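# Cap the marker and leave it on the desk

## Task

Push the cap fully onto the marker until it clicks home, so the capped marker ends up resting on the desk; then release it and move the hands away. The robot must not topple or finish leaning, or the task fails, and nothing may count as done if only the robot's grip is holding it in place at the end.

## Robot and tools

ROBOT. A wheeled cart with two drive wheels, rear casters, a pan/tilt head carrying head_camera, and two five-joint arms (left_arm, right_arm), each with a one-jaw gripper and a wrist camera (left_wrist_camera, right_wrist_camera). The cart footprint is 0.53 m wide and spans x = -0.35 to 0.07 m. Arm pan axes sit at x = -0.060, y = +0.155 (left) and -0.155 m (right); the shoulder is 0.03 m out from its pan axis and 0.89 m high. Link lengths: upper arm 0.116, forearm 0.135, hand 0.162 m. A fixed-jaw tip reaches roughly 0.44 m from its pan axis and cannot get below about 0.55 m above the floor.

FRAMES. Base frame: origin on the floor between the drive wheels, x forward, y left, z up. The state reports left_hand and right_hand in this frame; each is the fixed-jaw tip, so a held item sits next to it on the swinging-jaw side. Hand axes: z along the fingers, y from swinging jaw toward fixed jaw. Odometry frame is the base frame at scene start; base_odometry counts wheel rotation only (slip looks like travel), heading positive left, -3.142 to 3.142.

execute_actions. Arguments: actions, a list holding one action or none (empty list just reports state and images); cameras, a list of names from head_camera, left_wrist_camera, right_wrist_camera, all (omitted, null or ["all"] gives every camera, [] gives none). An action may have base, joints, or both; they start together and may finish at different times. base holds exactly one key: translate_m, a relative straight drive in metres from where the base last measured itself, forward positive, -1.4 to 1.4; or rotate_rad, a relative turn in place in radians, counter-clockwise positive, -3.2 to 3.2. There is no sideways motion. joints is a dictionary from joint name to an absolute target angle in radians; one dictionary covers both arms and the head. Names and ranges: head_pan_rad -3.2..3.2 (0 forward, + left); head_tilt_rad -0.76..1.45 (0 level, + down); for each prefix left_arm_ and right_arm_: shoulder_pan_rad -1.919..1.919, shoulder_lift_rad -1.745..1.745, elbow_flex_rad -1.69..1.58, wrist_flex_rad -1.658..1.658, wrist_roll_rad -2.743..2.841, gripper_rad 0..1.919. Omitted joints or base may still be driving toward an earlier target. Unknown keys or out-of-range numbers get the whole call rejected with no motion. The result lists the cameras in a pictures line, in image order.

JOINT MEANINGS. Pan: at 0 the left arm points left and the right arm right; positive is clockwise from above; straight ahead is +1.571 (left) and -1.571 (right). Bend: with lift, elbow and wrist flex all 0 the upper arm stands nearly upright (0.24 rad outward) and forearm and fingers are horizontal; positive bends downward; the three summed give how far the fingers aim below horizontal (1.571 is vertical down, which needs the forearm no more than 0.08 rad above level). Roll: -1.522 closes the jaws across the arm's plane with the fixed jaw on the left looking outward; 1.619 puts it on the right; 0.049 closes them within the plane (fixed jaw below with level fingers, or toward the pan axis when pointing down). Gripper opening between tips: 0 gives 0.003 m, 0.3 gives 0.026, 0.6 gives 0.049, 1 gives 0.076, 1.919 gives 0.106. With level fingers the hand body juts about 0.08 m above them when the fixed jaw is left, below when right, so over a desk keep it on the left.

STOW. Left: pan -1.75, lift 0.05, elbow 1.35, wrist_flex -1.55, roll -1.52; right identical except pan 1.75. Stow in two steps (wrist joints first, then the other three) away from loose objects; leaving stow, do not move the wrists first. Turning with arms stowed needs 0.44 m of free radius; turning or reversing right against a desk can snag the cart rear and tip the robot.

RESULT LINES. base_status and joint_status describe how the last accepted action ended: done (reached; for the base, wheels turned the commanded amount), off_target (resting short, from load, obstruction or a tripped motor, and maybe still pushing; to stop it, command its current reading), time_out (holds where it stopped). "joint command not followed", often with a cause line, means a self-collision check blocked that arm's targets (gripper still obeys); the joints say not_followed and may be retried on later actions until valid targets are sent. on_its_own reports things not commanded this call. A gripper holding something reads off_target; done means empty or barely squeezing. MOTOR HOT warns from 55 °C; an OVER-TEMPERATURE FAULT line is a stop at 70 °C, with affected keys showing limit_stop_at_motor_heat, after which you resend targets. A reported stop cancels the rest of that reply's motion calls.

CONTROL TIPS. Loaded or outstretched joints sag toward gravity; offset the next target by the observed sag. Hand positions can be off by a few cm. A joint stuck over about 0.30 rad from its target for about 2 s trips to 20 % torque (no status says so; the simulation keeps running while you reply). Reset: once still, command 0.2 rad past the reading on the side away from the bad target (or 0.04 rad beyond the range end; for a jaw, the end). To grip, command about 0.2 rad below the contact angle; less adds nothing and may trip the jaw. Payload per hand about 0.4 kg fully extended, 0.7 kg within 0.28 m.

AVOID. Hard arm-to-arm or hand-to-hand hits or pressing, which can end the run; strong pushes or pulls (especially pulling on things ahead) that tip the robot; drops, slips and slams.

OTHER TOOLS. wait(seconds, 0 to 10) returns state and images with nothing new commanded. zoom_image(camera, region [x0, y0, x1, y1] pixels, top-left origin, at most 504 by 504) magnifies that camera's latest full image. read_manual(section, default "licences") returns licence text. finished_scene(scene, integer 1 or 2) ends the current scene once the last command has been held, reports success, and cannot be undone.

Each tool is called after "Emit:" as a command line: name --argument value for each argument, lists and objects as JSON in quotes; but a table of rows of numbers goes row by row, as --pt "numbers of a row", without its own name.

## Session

Emit:
execute_actions --actions '[{"joints":{"head_tilt_rad":0.5}}]'

Scene clock: 1.10 s.
base_odometry: x=+0.000 y=+0.000 heading=+0.000 (m, m, rad; odometry frame)
base_status: not commanded
joint_positions: head_pan_rad=-0.026 head_tilt_rad=+0.494 left_arm_shoulder_pan_rad=-1.731 left_arm_shoulder_lift_rad=+0.095 left_arm_elbow_flex_rad=+1.355 left_arm_wrist_flex_rad=-1.493 left_arm_wrist_roll_rad=-1.531 left_arm_gripper_rad=+1.920 right_arm_shoulder_pan_rad=+1.725 right_arm_shoulder_lift_rad=+0.049 right_arm_elbow_flex_rad=+1.281 right_arm_wrist_flex_rad=-1.600 right_arm_wrist_roll_rad=-1.545 right_arm_gripper_rad=+1.920
joint_status: all done
left_hand: x=-0.3063 y=+0.1074 z=+0.8768 quat_wxyz=(-0.061, -0.690, -0.052, +0.720) (m; base frame)
right_hand: x=-0.3139 y=-0.1232 z=+0.9181 quat_wxyz=(-0.052, +0.603, -0.054, -0.794) (m; base frame)
pictures: head_camera, left_wrist_camera, right_wrist_camera
Images, in order (width x height): head_camera 644x476, left_wrist_camera 644x476, right_wrist_camera 644x476.

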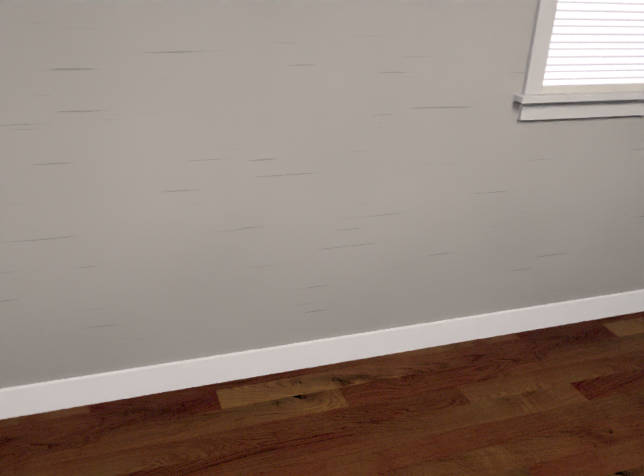

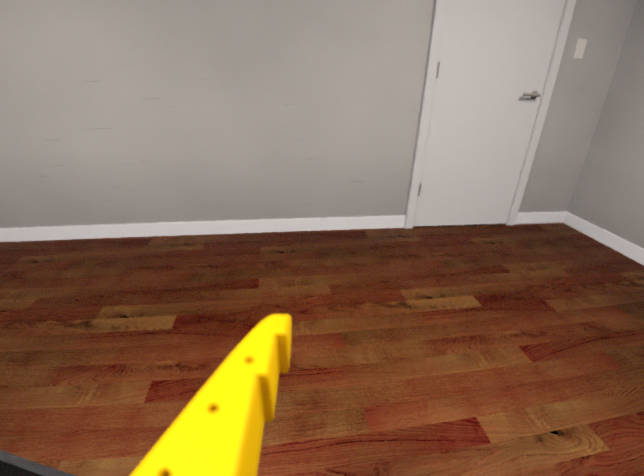

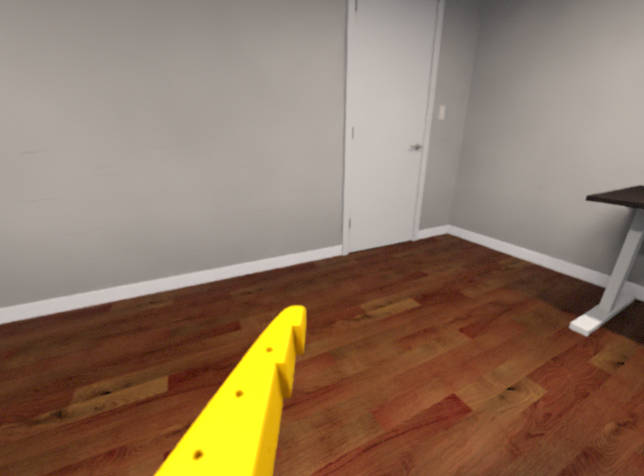

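Emit:
execute_actions --actions '[{"base":{"rotate_rad":1.9}}]' --cameras '["head_camera"]'

Scene clock: 5.93 s.
base_odometry: x=-0.001 y=+0.000 heading=+1.899 (m, m, rad; odometry frame)
base_status: done
joint_positions: head_pan_rad=-0.026 head_tilt_rad=+0.494 left_arm_shoulder_pan_rad=-1.731 left_arm_shoulder_lift_rad=+0.095 left_arm_elbow_flex_rad=+1.355 left_arm_wrist_flex_rad=-1.493 left_arm_wrist_roll_rad=-1.531 left_arm_gripper_rad=+1.920 right_arm_shoulder_pan_rad=+1.725 right_arm_shoulder_lift_rad=+0.049 right_arm_elbow_flex_rad=+1.281 right_arm_wrist_flex_rad=-1.600 right_arm_wrist_roll_rad=-1.545 right_arm_gripper_rad=+1.920
joint_status: not commanded
left_hand: x=-0.3063 y=+0.1074 z=+0.8768 quat_wxyz=(-0.061, -0.690, -0.052, +0.720) (m; base frame)
right_hand: x=-0.3139 y=-0.1232 z=+0.9181 quat_wxyz=(-0.052, +0.603, -0.054, -0.794) (m; base frame)
pictures: head_camera
Images, in order (width x height): head_camera 644x476.

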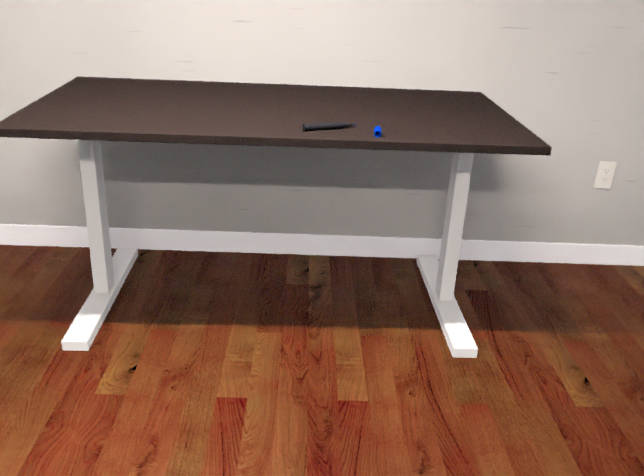

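Emit:
execute_actions --actions '[{"base":{"rotate_rad":-0.07},"joints":{"left_arm_shoulder_pan_rad":1.2,"left_arm_shoulder_lift_rad":-0.3,"left_arm_elbow_flex_rad":0.6,"right_arm_shoulder_pan_rad":-1.2,"right_arm_shoulder_lift_rad":-0.3,"right_arm_elbow_flex_rad":0.6}}]' --cameras '[]'

Emit:
execute_actions --actions '[{"base":{"translate_m":1.15},"joints":{"head_tilt_rad":0.9,"head_pan_rad":0.0,"left_arm_wrist_flex_rad":1.0,"right_arm_wrist_flex_rad":1.0,"left_arm_gripper_rad":0.6,"right_arm_gripper_rad":0.6,"left_arm_wrist_roll_rad":0.3,"right_arm_wrist_roll_rad":1.4}}]' --cameras '["head_camera"]'

Scene clock: 18.57 s.
base_odometry: x=-0.001 y=+0.000 heading=+1.826 (m, m, rad; odometry frame)
base_status: done
joint_positions: head_pan_rad=-0.026 head_tilt_rad=+0.494 left_arm_shoulder_pan_rad=+1.188 left_arm_shoulder_lift_rad=-0.270 left_arm_elbow_flex_rad=+0.639 left_arm_wrist_flex_rad=-1.493 left_arm_wrist_roll_rad=-1.531 left_arm_gripper_rad=+1.920 right_arm_shoulder_pan_rad=-1.191 right_arm_shoulder_lift_rad=-0.264 right_arm_elbow_flex_rad=+0.636 right_arm_wrist_flex_rad=-1.600 right_arm_wrist_roll_rad=-1.545 right_arm_gripper_rad=+1.920
joint_status: all done
left_hand: x=+0.1454 y=+0.2459 z=+1.1109 quat_wxyz=(+0.957, -0.041, +0.218, +0.189) (m; base frame)
right_hand: x=+0.1374 y=-0.2256 z=+1.1171 quat_wxyz=(+0.970, +0.034, +0.167, -0.175) (m; base frame)
pictures: none
No camera images: the call's "cameras" was empty. Leave "cameras" out to get every camera's image.

Scene clock: 25.17 s.
base_odometry: x=-0.293 y=+1.113 heading=+1.826 (m, m, rad; odometry frame)
base_status: done
joint_positions: head_pan_rad=-0.010 head_tilt_rad=+0.895 left_arm_shoulder_pan_rad=+1.188 left_arm_shoulder_lift_rad=-0.273 left_arm_elbow_flex_rad=+0.637 left_arm_wrist_flex_rad=+0.990 left_arm_wrist_roll_rad=+0.292 left_arm_gripper_rad=+0.610 right_arm_shoulder_pan_rad=-1.191 right_arm_shoulder_lift_rad=-0.267 right_arm_elbow_flex_rad=+0.634 right_arm_wrist_flex_rad=+0.992 right_arm_wrist_roll_rad=+1.391 right_arm_gripper_rad=+0.608
joint_status: all done
left_hand: x=+0.1096 y=+0.2207 z=+0.8083 quat_wxyz=(+0.081, -0.885, +0.453, -0.071) (m; base frame)
right_hand: x=+0.1114 y=-0.2320 z=+0.8092 quat_wxyz=(-0.008, -0.949, +0.298, -0.105) (m; base frame)
pictures: head_camera
Images, in order (width x height): head_camera 644x476.

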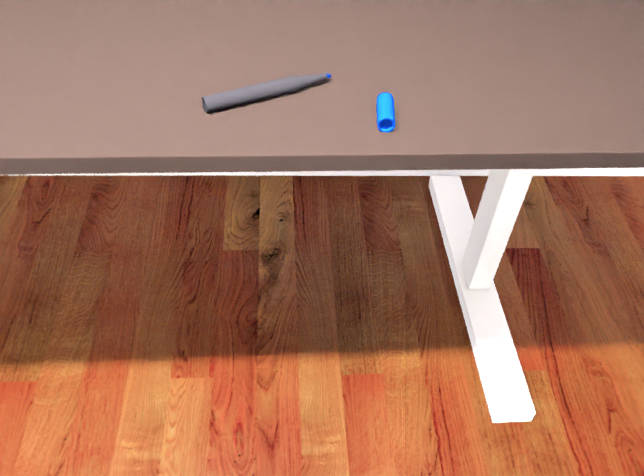

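Emit:
execute_actions --actions '[{"base":{"rotate_rad":0.07}}]' --cameras '[]'

Emit:
execute_actions --actions '[{"base":{"translate_m":0.4},"joints":{"head_tilt_rad":1.12}}]' --cameras '["head_camera"]'

Scene clock: 30.43 s.
base_odometry: x=-0.293 y=+1.113 heading=+1.897 (m, m, rad; odometry frame)
base_status: done
joint_positions: head_pan_rad=-0.010 head_tilt_rad=+0.895 left_arm_shoulder_pan_rad=+1.190 left_arm_shoulder_lift_rad=-0.273 left_arm_elbow_flex_rad=+0.636 left_arm_wrist_flex_rad=+0.990 left_arm_wrist_roll_rad=+0.292 left_arm_gripper_rad=+0.610 right_arm_shoulder_pan_rad=-1.191 right_arm_shoulder_lift_rad=-0.267 right_arm_elbow_flex_rad=+0.634 right_arm_wrist_flex_rad=+0.992 right_arm_wrist_roll_rad=+1.391 right_arm_gripper_rad=+0.608
joint_status: not commanded
left_hand: x=+0.1100 y=+0.2206 z=+0.8085 quat_wxyz=(+0.082, -0.885, +0.453, -0.071) (m; base frame)
right_hand: x=+0.1114 y=-0.2320 z=+0.8092 quat_wxyz=(-0.008, -0.949, +0.298, -0.105) (m; base frame)
pictures: none
No camera images: the call's "cameras" was empty. Leave "cameras" out to get every camera's image.

Scene clock: 33.20 s.
base_odometry: x=-0.423 y=+1.492 heading=+1.900 (m, m, rad; odometry frame)
base_status: done
joint_positions: head_pan_rad=-0.010 head_tilt_rad=+1.115 left_arm_shoulder_pan_rad=+1.190 left_arm_shoulder_lift_rad=-0.273 left_arm_elbow_flex_rad=+0.636 left_arm_wrist_flex_rad=+0.990 left_arm_wrist_roll_rad=+0.292 left_arm_gripper_rad=+0.610 right_arm_shoulder_pan_rad=-1.191 right_arm_shoulder_lift_rad=-0.267 right_arm_elbow_flex_rad=+0.634 right_arm_wrist_flex_rad=+0.992 right_arm_wrist_roll_rad=+1.391 right_arm_gripper_rad=+0.608
joint_status: all done
left_hand: x=+0.1100 y=+0.2206 z=+0.8085 quat_wxyz=(+0.082, -0.885, +0.453, -0.071) (m; base frame)
right_hand: x=+0.1114 y=-0.2320 z=+0.8092 quat_wxyz=(-0.008, -0.949, +0.298, -0.105) (m; base frame)
pictures: head_camera
Images, in order (width x height): head_camera 644x476.

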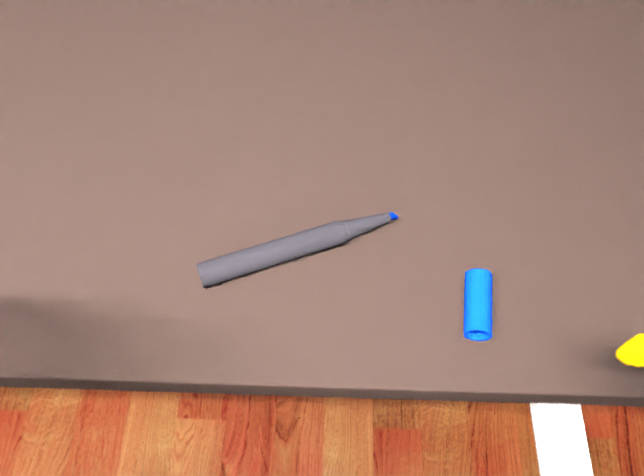

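Emit:
execute_actions --actions '[{"base":{"rotate_rad":-0.05},"joints":{"left_arm_shoulder_pan_rad":1.91,"left_arm_shoulder_lift_rad":0.62,"left_arm_elbow_flex_rad":-0.33,"left_arm_wrist_flex_rad":1.1,"left_arm_wrist_roll_rad":0.82,"right_arm_shoulder_pan_rad":-1.685,"right_arm_shoulder_lift_rad":0.79,"right_arm_elbow_flex_rad":-0.65,"right_arm_wrist_flex_rad":1.32,"right_arm_wrist_roll_rad":1.48}}]'

Scene clock: 47.07 s.
base_odometry: x=-0.423 y=+1.492 heading=+1.849 (m, m, rad; odometry frame)
base_status: done
joint_positions: head_pan_rad=-0.010 head_tilt_rad=+1.115 left_arm_shoulder_pan_rad=+1.899 left_arm_shoulder_lift_rad=+0.635 left_arm_elbow_flex_rad=-0.292 left_arm_wrist_flex_rad=+1.090 left_arm_wrist_roll_rad=+0.812 left_arm_gripper_rad=+0.610 right_arm_shoulder_pan_rad=-1.675 right_arm_shoulder_lift_rad=+0.810 right_arm_elbow_flex_rad=-0.618 right_arm_wrist_flex_rad=+1.313 right_arm_wrist_roll_rad=+1.471 right_arm_gripper_rad=+0.608
joint_status: all done
left_hand: x=+0.1891 y=+0.0641 z=+0.7678 quat_wxyz=(+0.016, -0.841, +0.537, -0.067) (m; base frame)
right_hand: x=+0.2136 y=-0.1343 z=+0.7705 quat_wxyz=(+0.004, -0.999, +0.022, -0.033) (m; base frame)
pictures: head_camera, left_wrist_camera, right_wrist_camera
Images, in order (width x height): head_camera 644x476, left_wrist_camera 644x476, right_wrist_camera 644x476.

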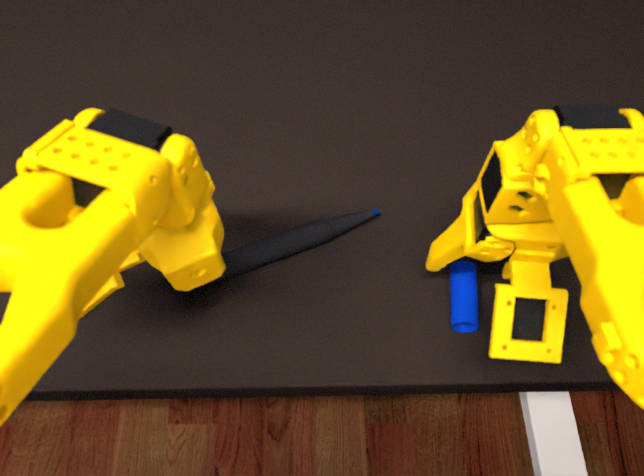

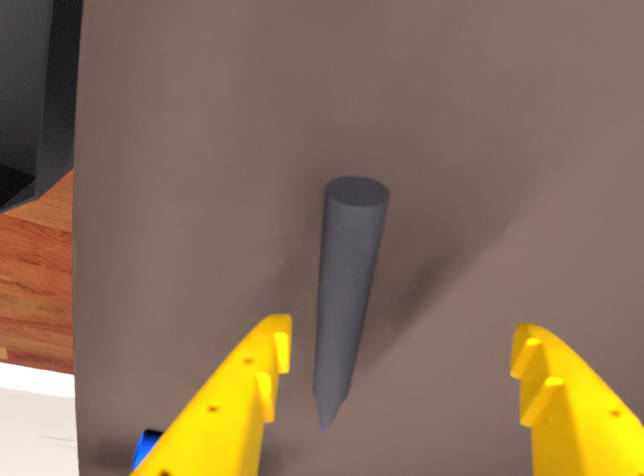

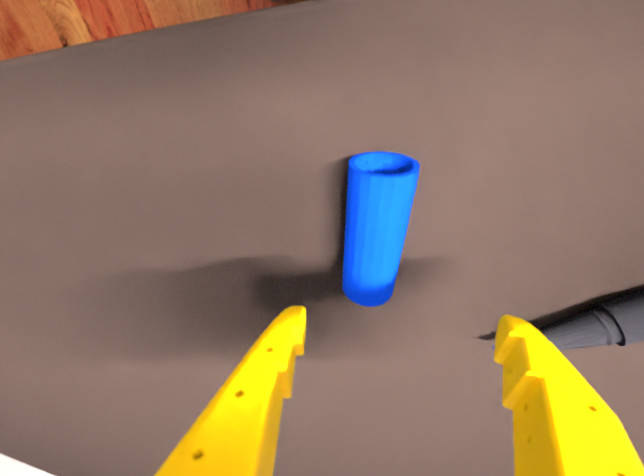

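Emit:
execute_actions --actions '[{"joints":{"left_arm_shoulder_lift_rad":0.74,"left_arm_wrist_flex_rad":0.975,"left_arm_wrist_roll_rad":0.76,"right_arm_shoulder_lift_rad":0.9,"right_arm_wrist_flex_rad":1.21,"right_arm_wrist_roll_rad":1.41}}]' --cameras '["left_wrist_camera","right_wrist_camera"]'

Scene clock: 56.27 s.
base_odometry: x=-0.423 y=+1.492 heading=+1.849 (m, m, rad; odometry frame)
base_status: not commanded
joint_positions: head_pan_rad=-0.010 head_tilt_rad=+1.115 left_arm_shoulder_pan_rad=+1.899 left_arm_shoulder_lift_rad=+0.753 left_arm_elbow_flex_rad=-0.294 left_arm_wrist_flex_rad=+0.987 left_arm_wrist_roll_rad=+0.769 left_arm_gripper_rad=+0.610 right_arm_shoulder_pan_rad=-1.675 right_arm_shoulder_lift_rad=+0.920 right_arm_elbow_flex_rad=-0.619 right_arm_wrist_flex_rad=+1.218 right_arm_wrist_roll_rad=+1.419 right_arm_gripper_rad=+0.608
joint_status: all done
left_hand: x=+0.1893 y=+0.0643 z=+0.7418 quat_wxyz=(+0.016, -0.830, +0.555, -0.060) (m; base frame)
right_hand: x=+0.2137 y=-0.1343 z=+0.7445 quat_wxyz=(+0.004, -0.999, +0.048, -0.026) (m; base frame)
pictures: left_wrist_camera, right_wrist_camera
Images, in order (width x height): left_wrist_camera 644x476, right_wrist_camera 644x476.

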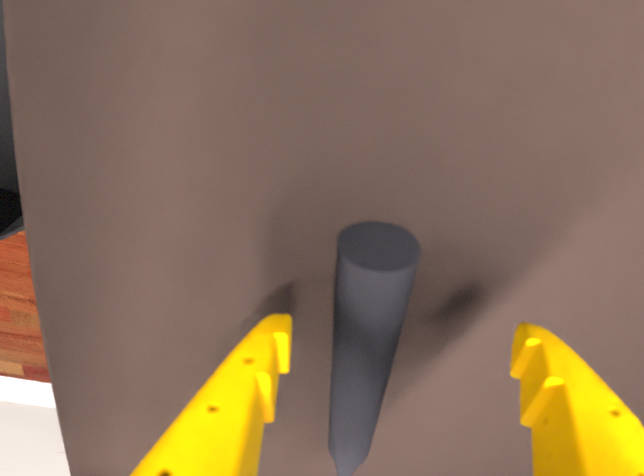

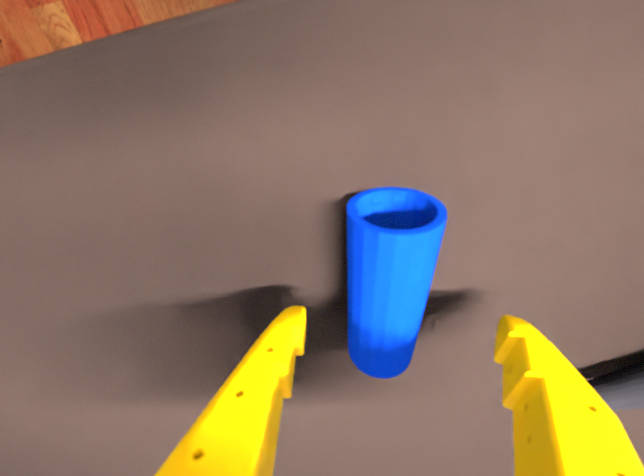

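Emit:
execute_actions --actions '[{"joints":{"left_arm_shoulder_lift_rad":0.81,"left_arm_wrist_flex_rad":0.88,"left_arm_shoulder_pan_rad":1.919,"right_arm_shoulder_lift_rad":0.94,"right_arm_wrist_flex_rad":1.13}}]' --cameras '["left_wrist_camera","right_wrist_camera"]'

Emit:
execute_actions --actions '[{"joints":{"left_arm_gripper_rad":0.02,"right_arm_gripper_rad":0.03}}]' --cameras '["left_wrist_camera","right_wrist_camera"]'

Scene clock: 65.17 s.
base_odometry: x=-0.423 y=+1.492 heading=+1.849 (m, m, rad; odometry frame)
base_status: not commanded
joint_positions: head_pan_rad=-0.010 head_tilt_rad=+1.115 left_arm_shoulder_pan_rad=+1.906 left_arm_shoulder_lift_rad=+0.825 left_arm_elbow_flex_rad=-0.295 left_arm_wrist_flex_rad=+0.894 left_arm_wrist_roll_rad=+0.769 left_arm_gripper_rad=+0.610 right_arm_shoulder_pan_rad=-1.675 right_arm_shoulder_lift_rad=+0.960 right_arm_elbow_flex_rad=-0.619 right_arm_wrist_flex_rad=+1.138 right_arm_wrist_roll_rad=+1.419 right_arm_gripper_rad=+0.608
joint_status: all done
left_hand: x=+0.1921 y=+0.0612 z=+0.7264 quat_wxyz=(+0.019, -0.827, +0.557, -0.071) (m; base frame)
right_hand: x=+0.2203 y=-0.1336 z=+0.7355 quat_wxyz=(+0.007, -0.998, +0.048, -0.046) (m; base frame)
pictures: left_wrist_camera, right_wrist_camera
Images, in order (width x height): left_wrist_camera 644x476, right_wrist_camera 644x476.

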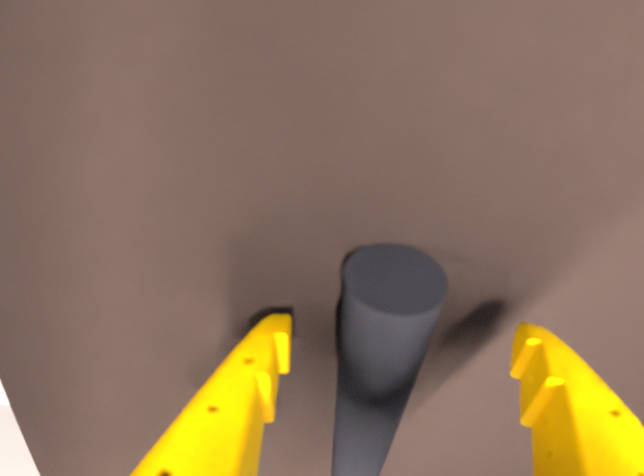

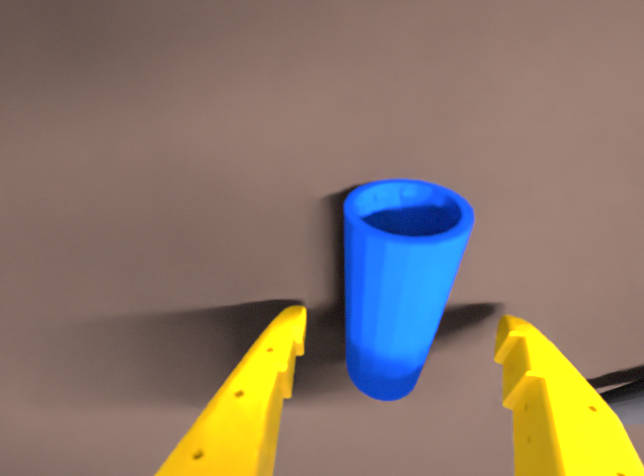

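Scene clock: 66.00 s.
base_odometry: x=-0.423 y=+1.492 heading=+1.849 (m, m, rad; odometry frame)
base_status: not commanded
joint_positions: head_pan_rad=-0.010 head_tilt_rad=+1.115 left_arm_shoulder_pan_rad=+1.908 left_arm_shoulder_lift_rad=+0.825 left_arm_elbow_flex_rad=-0.297 left_arm_wrist_flex_rad=+0.894 left_arm_wrist_roll_rad=+0.769 left_arm_gripper_rad=+0.205 right_arm_shoulder_pan_rad=-1.675 right_arm_shoulder_lift_rad=+0.961 right_arm_elbow_flex_rad=-0.619 right_arm_wrist_flex_rad=+1.138 right_arm_wrist_roll_rad=+1.419 right_arm_gripper_rad=+0.214
joint_status: left_arm_gripper_rad off_target (ended at +0.205, target +0.020); right_arm_gripper_rad off_target (ended at +0.214, target +0.030)
left_hand: x=+0.1923 y=+0.0607 z=+0.7266 quat_wxyz=(+0.019, -0.826, +0.558, -0.072) (m; base frame)
right_hand: x=+0.2200 y=-0.1336 z=+0.7351 quat_wxyz=(+0.007, -0.998, +0.048, -0.045) (m; base frame)
pictures: left_wrist_camera, right_wrist_camera
Images, in order (width x height): left_wrist_camera 644x476, right_wrist_camera 644x476.

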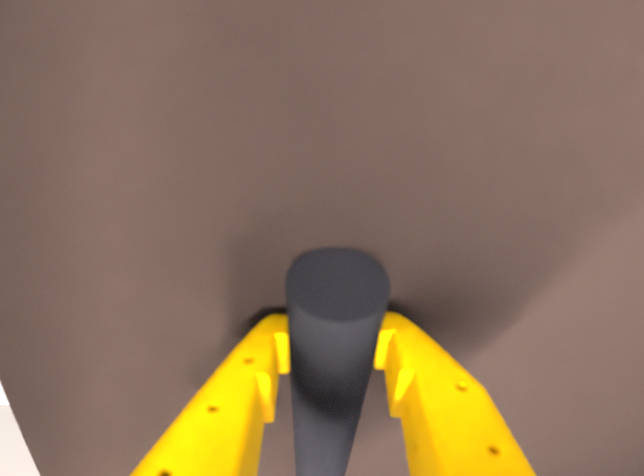

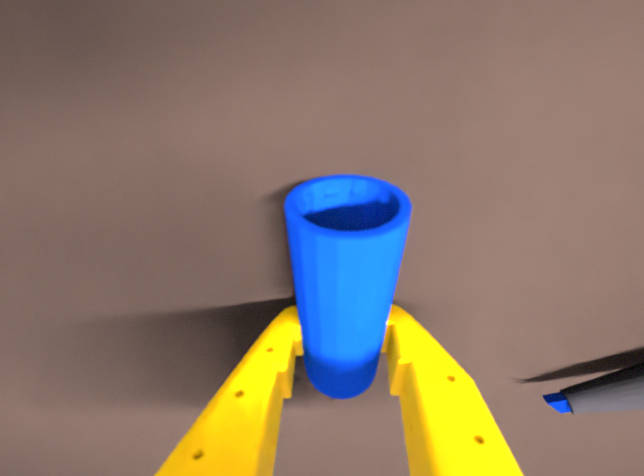

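Emit:
execute_actions --actions '[{"joints":{"left_arm_wrist_roll_rad":0.38,"right_arm_wrist_roll_rad":-0.065,"right_arm_shoulder_lift_rad":0.89,"right_arm_wrist_flex_rad":1.2}}]'

Scene clock: 70.73 s.
base_odometry: x=-0.423 y=+1.492 heading=+1.849 (m, m, rad; odometry frame)
base_status: not commanded
joint_positions: head_pan_rad=-0.010 head_tilt_rad=+1.115 left_arm_shoulder_pan_rad=+1.908 left_arm_shoulder_lift_rad=+0.825 left_arm_elbow_flex_rad=-0.298 left_arm_wrist_flex_rad=+0.892 left_arm_wrist_roll_rad=+0.388 left_arm_gripper_rad=+0.205 right_arm_shoulder_pan_rad=-1.675 right_arm_shoulder_lift_rad=+0.955 right_arm_elbow_flex_rad=-0.621 right_arm_wrist_flex_rad=+1.192 right_arm_wrist_roll_rad=-0.057 right_arm_gripper_rad=+0.214
joint_status: all done
left_hand: x=+0.1922 y=+0.0634 z=+0.7266 quat_wxyz=(+0.033, -0.706, +0.704, -0.068) (m; base frame)
right_hand: x=+0.2054 y=-0.1267 z=+0.7360 quat_wxyz=(+0.017, -0.707, +0.707, -0.014) (m; base frame)
pictures: head_camera, left_wrist_camera, right_wrist_camera
Images, in order (width x height): head_camera 644x476, left_wrist_camera 644x476, right_wrist_camera 644x476.

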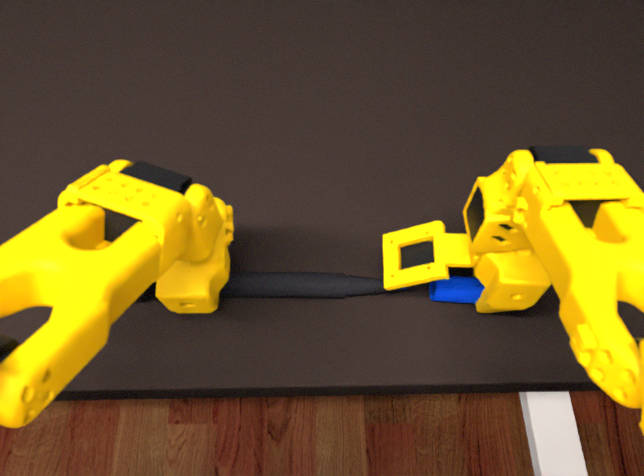

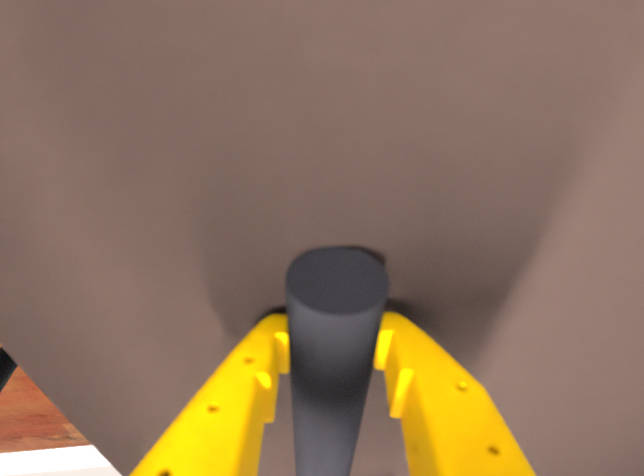

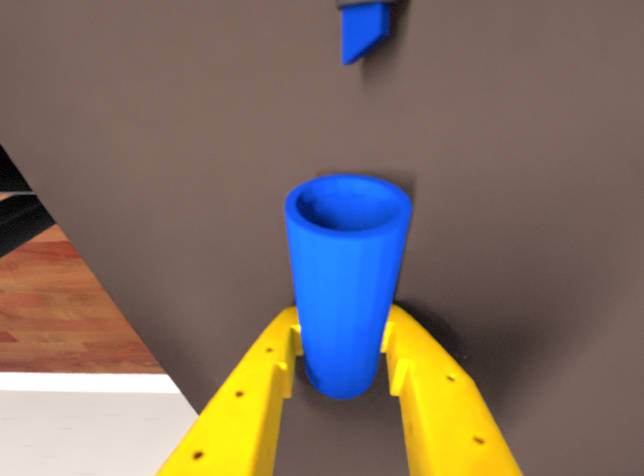

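Regrip the cap so it settles level.

Emit:
execute_actions --actions '[{"joints":{"right_arm_gripper_rad":0.32}}]' --cameras '[]'

Emit:
execute_actions --actions '[{"joints":{"right_arm_gripper_rad":0.03}}]' --cameras '["right_wrist_camera"]'

Emit:
execute_actions --actions '[{"joints":{"right_arm_shoulder_pan_rad":-1.77,"right_arm_wrist_roll_rad":-0.15,"right_arm_wrist_flex_rad":1.155}}]' --cameras '["head_camera","right_wrist_camera"]'

Scene clock: 75.43 s.
base_odometry: x=-0.423 y=+1.492 heading=+1.849 (m, m, rad; odometry frame)
base_status: not commanded
joint_positions: head_pan_rad=-0.010 head_tilt_rad=+1.115 left_arm_shoulder_pan_rad=+1.908 left_arm_shoulder_lift_rad=+0.825 left_arm_elbow_flex_rad=-0.298 left_arm_wrist_flex_rad=+0.892 left_arm_wrist_roll_rad=+0.388 left_arm_gripper_rad=+0.205 right_arm_shoulder_pan_rad=-1.675 right_arm_shoulder_lift_rad=+0.955 right_arm_elbow_flex_rad=-0.621 right_arm_wrist_flex_rad=+1.192 right_arm_wrist_roll_rad=-0.057 right_arm_gripper_rad=+0.311
joint_status: all done
left_hand: x=+0.1922 y=+0.0634 z=+0.7266 quat_wxyz=(+0.033, -0.706, +0.704, -0.068) (m; base frame)
right_hand: x=+0.2054 y=-0.1267 z=+0.7360 quat_wxyz=(+0.017, -0.707, +0.707, -0.014) (m; base frame)
pictures: none
No camera images: the call's "cameras" was empty. Leave "cameras" out to get every camera's image.

Scene clock: 76.10 s.
base_odometry: x=-0.423 y=+1.492 heading=+1.849 (m, m, rad; odometry frame)
base_status: not commanded
joint_positions: head_pan_rad=-0.010 head_tilt_rad=+1.115 left_arm_shoulder_pan_rad=+1.908 left_arm_shoulder_lift_rad=+0.825 left_arm_elbow_flex_rad=-0.298 left_arm_wrist_flex_rad=+0.892 left_arm_wrist_roll_rad=+0.388 left_arm_gripper_rad=+0.205 right_arm_shoulder_pan_rad=-1.675 right_arm_shoulder_lift_rad=+0.955 right_arm_elbow_flex_rad=-0.621 right_arm_wrist_flex_rad=+1.192 right_arm_wrist_roll_rad=-0.057 right_arm_gripper_rad=+0.216
joint_status: right_arm_gripper_rad off_target (ended at +0.216, target +0.030)
left_hand: x=+0.1922 y=+0.0634 z=+0.7266 quat_wxyz=(+0.033, -0.706, +0.704, -0.068) (m; base frame)
right_hand: x=+0.2054 y=-0.1267 z=+0.7360 quat_wxyz=(+0.017, -0.707, +0.707, -0.014) (m; base frame)
pictures: right_wrist_camera
Images, in order (width x height): right_wrist_camera 644x476.

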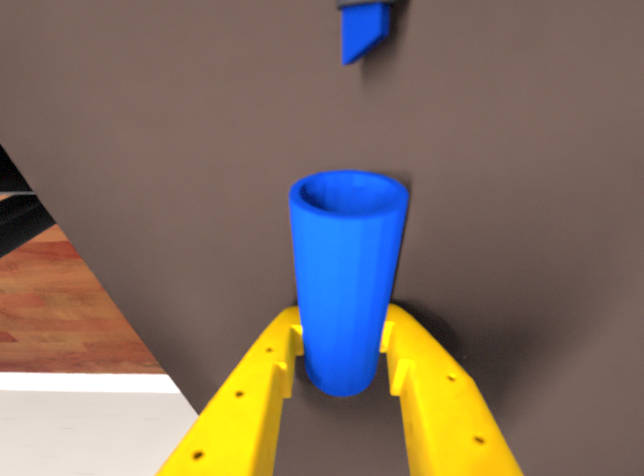

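Scene clock: 76.80 s.
base_odometry: x=-0.423 y=+1.492 heading=+1.849 (m, m, rad; odometry frame)
base_status: not commanded
joint_positions: head_pan_rad=-0.010 head_tilt_rad=+1.115 left_arm_shoulder_pan_rad=+1.908 left_arm_shoulder_lift_rad=+0.825 left_arm_elbow_flex_rad=-0.298 left_arm_wrist_flex_rad=+0.892 left_arm_wrist_roll_rad=+0.388 left_arm_gripper_rad=+0.205 right_arm_shoulder_pan_rad=-1.760 right_arm_shoulder_lift_rad=+0.955 right_arm_elbow_flex_rad=-0.621 right_arm_wrist_flex_rad=+1.164 right_arm_wrist_roll_rad=-0.141 right_arm_gripper_rad=+0.216
joint_status: all done
left_hand: x=+0.1922 y=+0.0634 z=+0.7266 quat_wxyz=(+0.033, -0.706, +0.704, -0.068) (m; base frame)
right_hand: x=+0.2064 y=-0.1029 z=+0.7361 quat_wxyz=(+0.030, -0.706, +0.707, -0.020) (m; base frame)
pictures: head_camera, right_wrist_camera
Images, in order (width x height): head_camera 644x476, right_wrist_camera 644x476.

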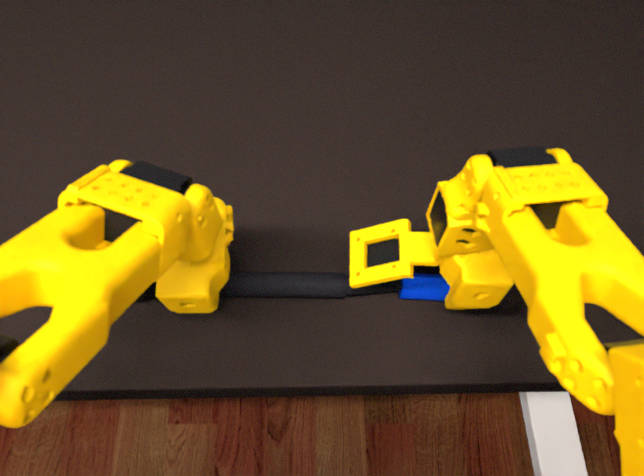

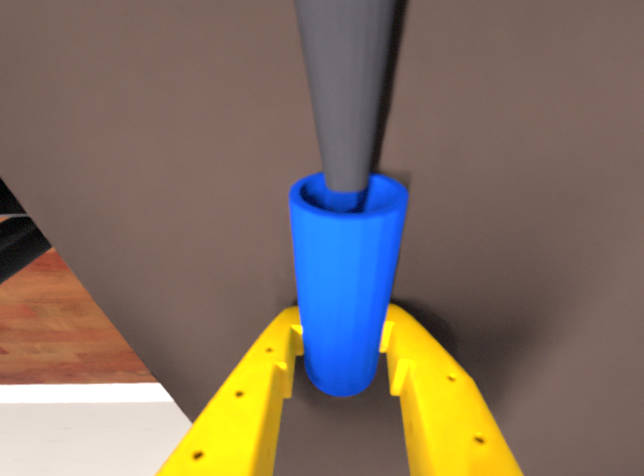

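Emit:
execute_actions --actions '[{"joints":{"right_arm_shoulder_pan_rad":-1.919,"right_arm_wrist_roll_rad":-0.3,"right_arm_wrist_flex_rad":1.11}}]' --cameras '["right_wrist_camera"]'

Emit:
execute_actions --actions '[{"joints":{"left_arm_wrist_flex_rad":0.7,"left_arm_shoulder_lift_rad":0.835,"right_arm_wrist_flex_rad":0.93,"right_arm_shoulder_lift_rad":0.955}}]' --cameras '["right_wrist_camera","left_wrist_camera"]'

Scene clock: 81.83 s.
base_odometry: x=-0.423 y=+1.492 heading=+1.849 (m, m, rad; odometry frame)
base_status: not commanded
joint_positions: head_pan_rad=-0.010 head_tilt_rad=+1.115 left_arm_shoulder_pan_rad=+1.908 left_arm_shoulder_lift_rad=+0.825 left_arm_elbow_flex_rad=-0.298 left_arm_wrist_flex_rad=+0.892 left_arm_wrist_roll_rad=+0.387 left_arm_gripper_rad=+0.205 right_arm_shoulder_pan_rad=-1.902 right_arm_shoulder_lift_rad=+0.955 right_arm_elbow_flex_rad=-0.621 right_arm_wrist_flex_rad=+1.120 right_arm_wrist_roll_rad=-0.290 right_arm_gripper_rad=+0.215
joint_status: all done
left_hand: x=+0.1922 y=+0.0634 z=+0.7266 quat_wxyz=(+0.033, -0.705, +0.705, -0.068) (m; base frame)
right_hand: x=+0.2029 y=-0.0621 z=+0.7364 quat_wxyz=(+0.053, -0.703, +0.708, -0.025) (m; base frame)
pictures: right_wrist_camera
Images, in order (width x height): right_wrist_camera 644x476.

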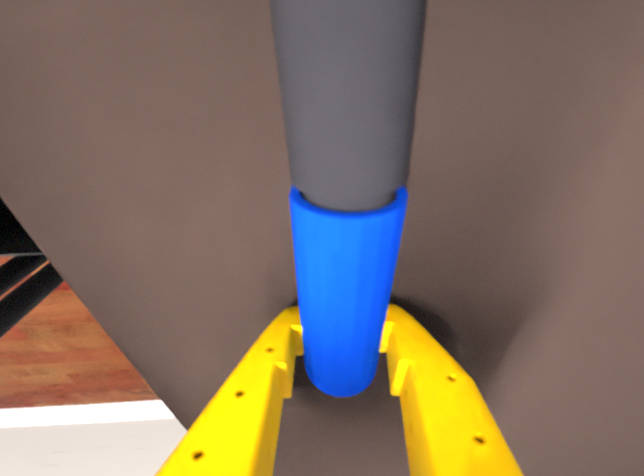

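Scene clock: 82.70 s.
base_odometry: x=-0.423 y=+1.492 heading=+1.849 (m, m, rad; odometry frame)
base_status: not commanded
joint_positions: head_pan_rad=-0.010 head_tilt_rad=+1.115 left_arm_shoulder_pan_rad=+1.899 left_arm_shoulder_lift_rad=+0.854 left_arm_elbow_flex_rad=-0.303 left_arm_wrist_flex_rad=+0.728 left_arm_wrist_roll_rad=+0.385 left_arm_gripper_rad=+0.205 right_arm_shoulder_pan_rad=-1.896 right_arm_shoulder_lift_rad=+0.975 right_arm_elbow_flex_rad=-0.621 right_arm_wrist_flex_rad=+0.948 right_arm_wrist_roll_rad=-0.292 right_arm_gripper_rad=+0.215
joint_status: all done
left_hand: x=+0.2139 y=+0.0587 z=+0.7247 quat_wxyz=(+0.064, -0.703, +0.697, -0.131) (m; base frame)
right_hand: x=+0.2263 y=-0.0560 z=+0.7353 quat_wxyz=(+0.120, -0.696, +0.706, -0.059) (m; base frame)
pictures: left_wrist_camera, right_wrist_camera
Images, in order (width x height): left_wrist_camera 644x476, right_wrist_camera 644x476.

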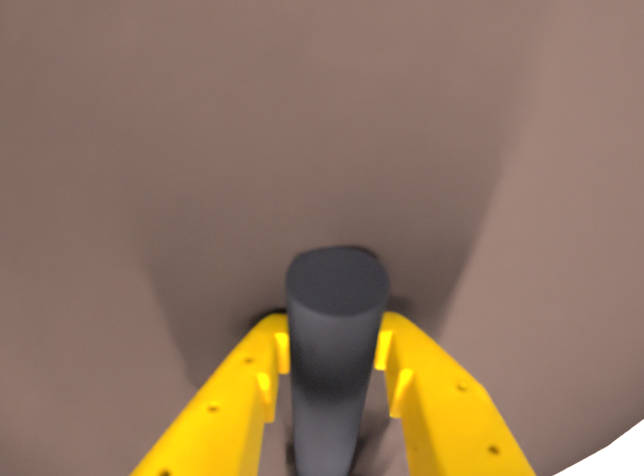

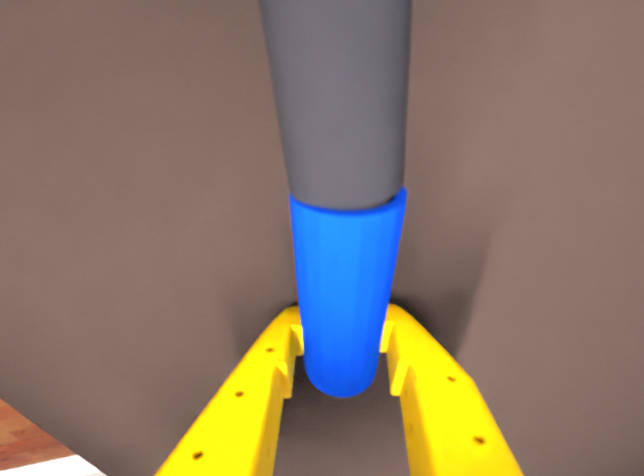

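Emit:
execute_actions --actions '[{"joints":{"left_arm_gripper_rad":0.55,"right_arm_gripper_rad":0.55,"left_arm_wrist_flex_rad":0.78,"right_arm_wrist_flex_rad":1.0}}]' --cameras '["right_wrist_camera"]'

Emit:
execute_actions --actions '[{"joints":{"left_arm_shoulder_lift_rad":0.4,"right_arm_shoulder_lift_rad":0.5,"left_arm_wrist_flex_rad":1.25,"right_arm_wrist_flex_rad":1.48}}]' --cameras '["right_wrist_camera"]'

Emit:
execute_actions --actions '[{"base":{"translate_m":-0.2},"joints":{"head_tilt_rad":0.85,"left_arm_shoulder_pan_rad":1.3,"right_arm_shoulder_pan_rad":-1.3}}]' --cameras '["head_camera"]'

Scene clock: 88.67 s.
base_odometry: x=-0.423 y=+1.492 heading=+1.849 (m, m, rad; odometry frame)
base_status: not commanded
joint_positions: head_pan_rad=-0.010 head_tilt_rad=+1.115 left_arm_shoulder_pan_rad=+1.906 left_arm_shoulder_lift_rad=+0.854 left_arm_elbow_flex_rad=-0.303 left_arm_wrist_flex_rad=+0.768 left_arm_wrist_roll_rad=+0.385 left_arm_gripper_rad=+0.539 right_arm_shoulder_pan_rad=-1.907 right_arm_shoulder_lift_rad=+0.975 right_arm_elbow_flex_rad=-0.624 right_arm_wrist_flex_rad=+0.992 right_arm_wrist_roll_rad=-0.292 right_arm_gripper_rad=+0.541
joint_status: all done
left_hand: x=+0.2073 y=+0.0586 z=+0.7232 quat_wxyz=(+0.054, -0.702, +0.701, -0.113) (m; base frame)
right_hand: x=+0.2192 y=-0.0550 z=+0.7343 quat_wxyz=(+0.102, -0.701, +0.704, -0.049) (m; base frame)
pictures: right_wrist_camera
Images, in order (width x height): right_wrist_camera 644x476.

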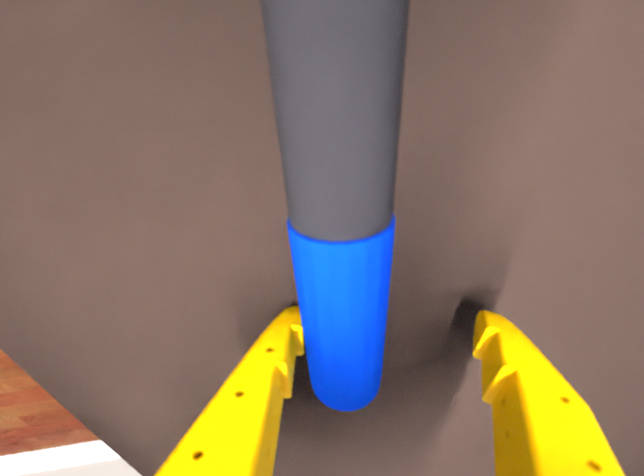

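Scene clock: 89.80 s.
base_odometry: x=-0.423 y=+1.492 heading=+1.849 (m, m, rad; odometry frame)
base_status: not commanded
joint_positions: head_pan_rad=-0.010 head_tilt_rad=+1.115 left_arm_shoulder_pan_rad=+1.906 left_arm_shoulder_lift_rad=+0.449 left_arm_elbow_flex_rad=-0.303 left_arm_wrist_flex_rad=+1.239 left_arm_wrist_roll_rad=+0.385 left_arm_gripper_rad=+0.540 right_arm_shoulder_pan_rad=-1.909 right_arm_shoulder_lift_rad=+0.560 right_arm_elbow_flex_rad=-0.625 right_arm_wrist_flex_rad=+1.474 right_arm_wrist_roll_rad=-0.292 right_arm_gripper_rad=+0.542
joint_status: all done
left_hand: x=+0.1855 y=+0.0662 z=+0.8095 quat_wxyz=(+0.040, -0.704, +0.704, -0.083) (m; base frame)
right_hand: x=+0.1909 y=-0.0645 z=+0.8290 quat_wxyz=(+0.073, -0.704, +0.706, -0.035) (m; base frame)
pictures: right_wrist_camera
Images, in order (width x height): right_wrist_camera 644x476.

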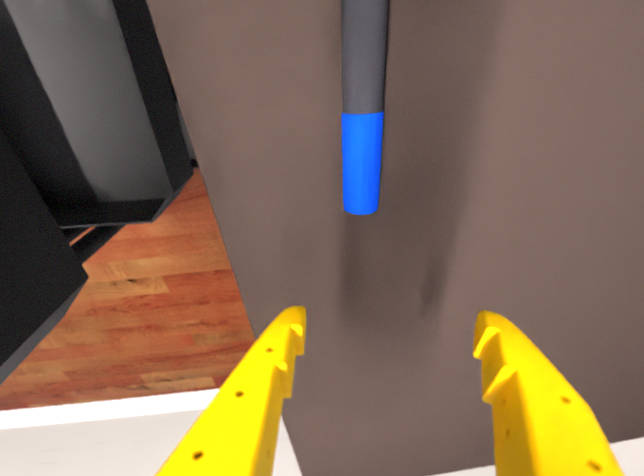

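Scene clock: 91.57 s.
base_odometry: x=-0.368 y=+1.300 heading=+1.846 (m, m, rad; odometry frame)
base_status: done
joint_positions: head_pan_rad=-0.010 head_tilt_rad=+0.865 left_arm_shoulder_pan_rad=+1.311 left_arm_shoulder_lift_rad=+0.448 left_arm_elbow_flex_rad=-0.303 left_arm_wrist_flex_rad=+1.240 left_arm_wrist_roll_rad=+0.385 left_arm_gripper_rad=+0.540 right_arm_shoulder_pan_rad=-1.310 right_arm_shoulder_lift_rad=+0.560 right_arm_elbow_flex_rad=-0.625 right_arm_wrist_flex_rad=+1.474 right_arm_wrist_roll_rad=-0.292 right_arm_gripper_rad=+0.542
joint_status: all done
left_hand: x=+0.1930 y=+0.2191 z=+0.8099 quat_wxyz=(+0.063, -0.880, +0.466, -0.068) (m; base frame)
right_hand: x=+0.1983 y=-0.2215 z=+0.8290 quat_wxyz=(+0.060, -0.465, +0.882, -0.055) (m; base frame)
pictures: head_camera
Images, in order (width x height): head_camera 644x476.

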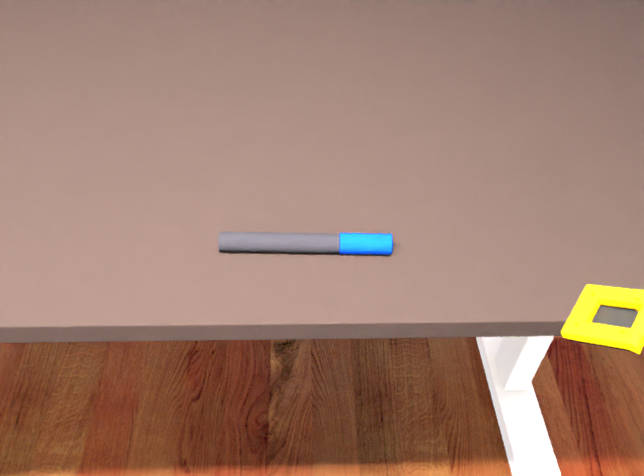

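Emit:
finished_scene --scene 2

The scene is finished: the task was done.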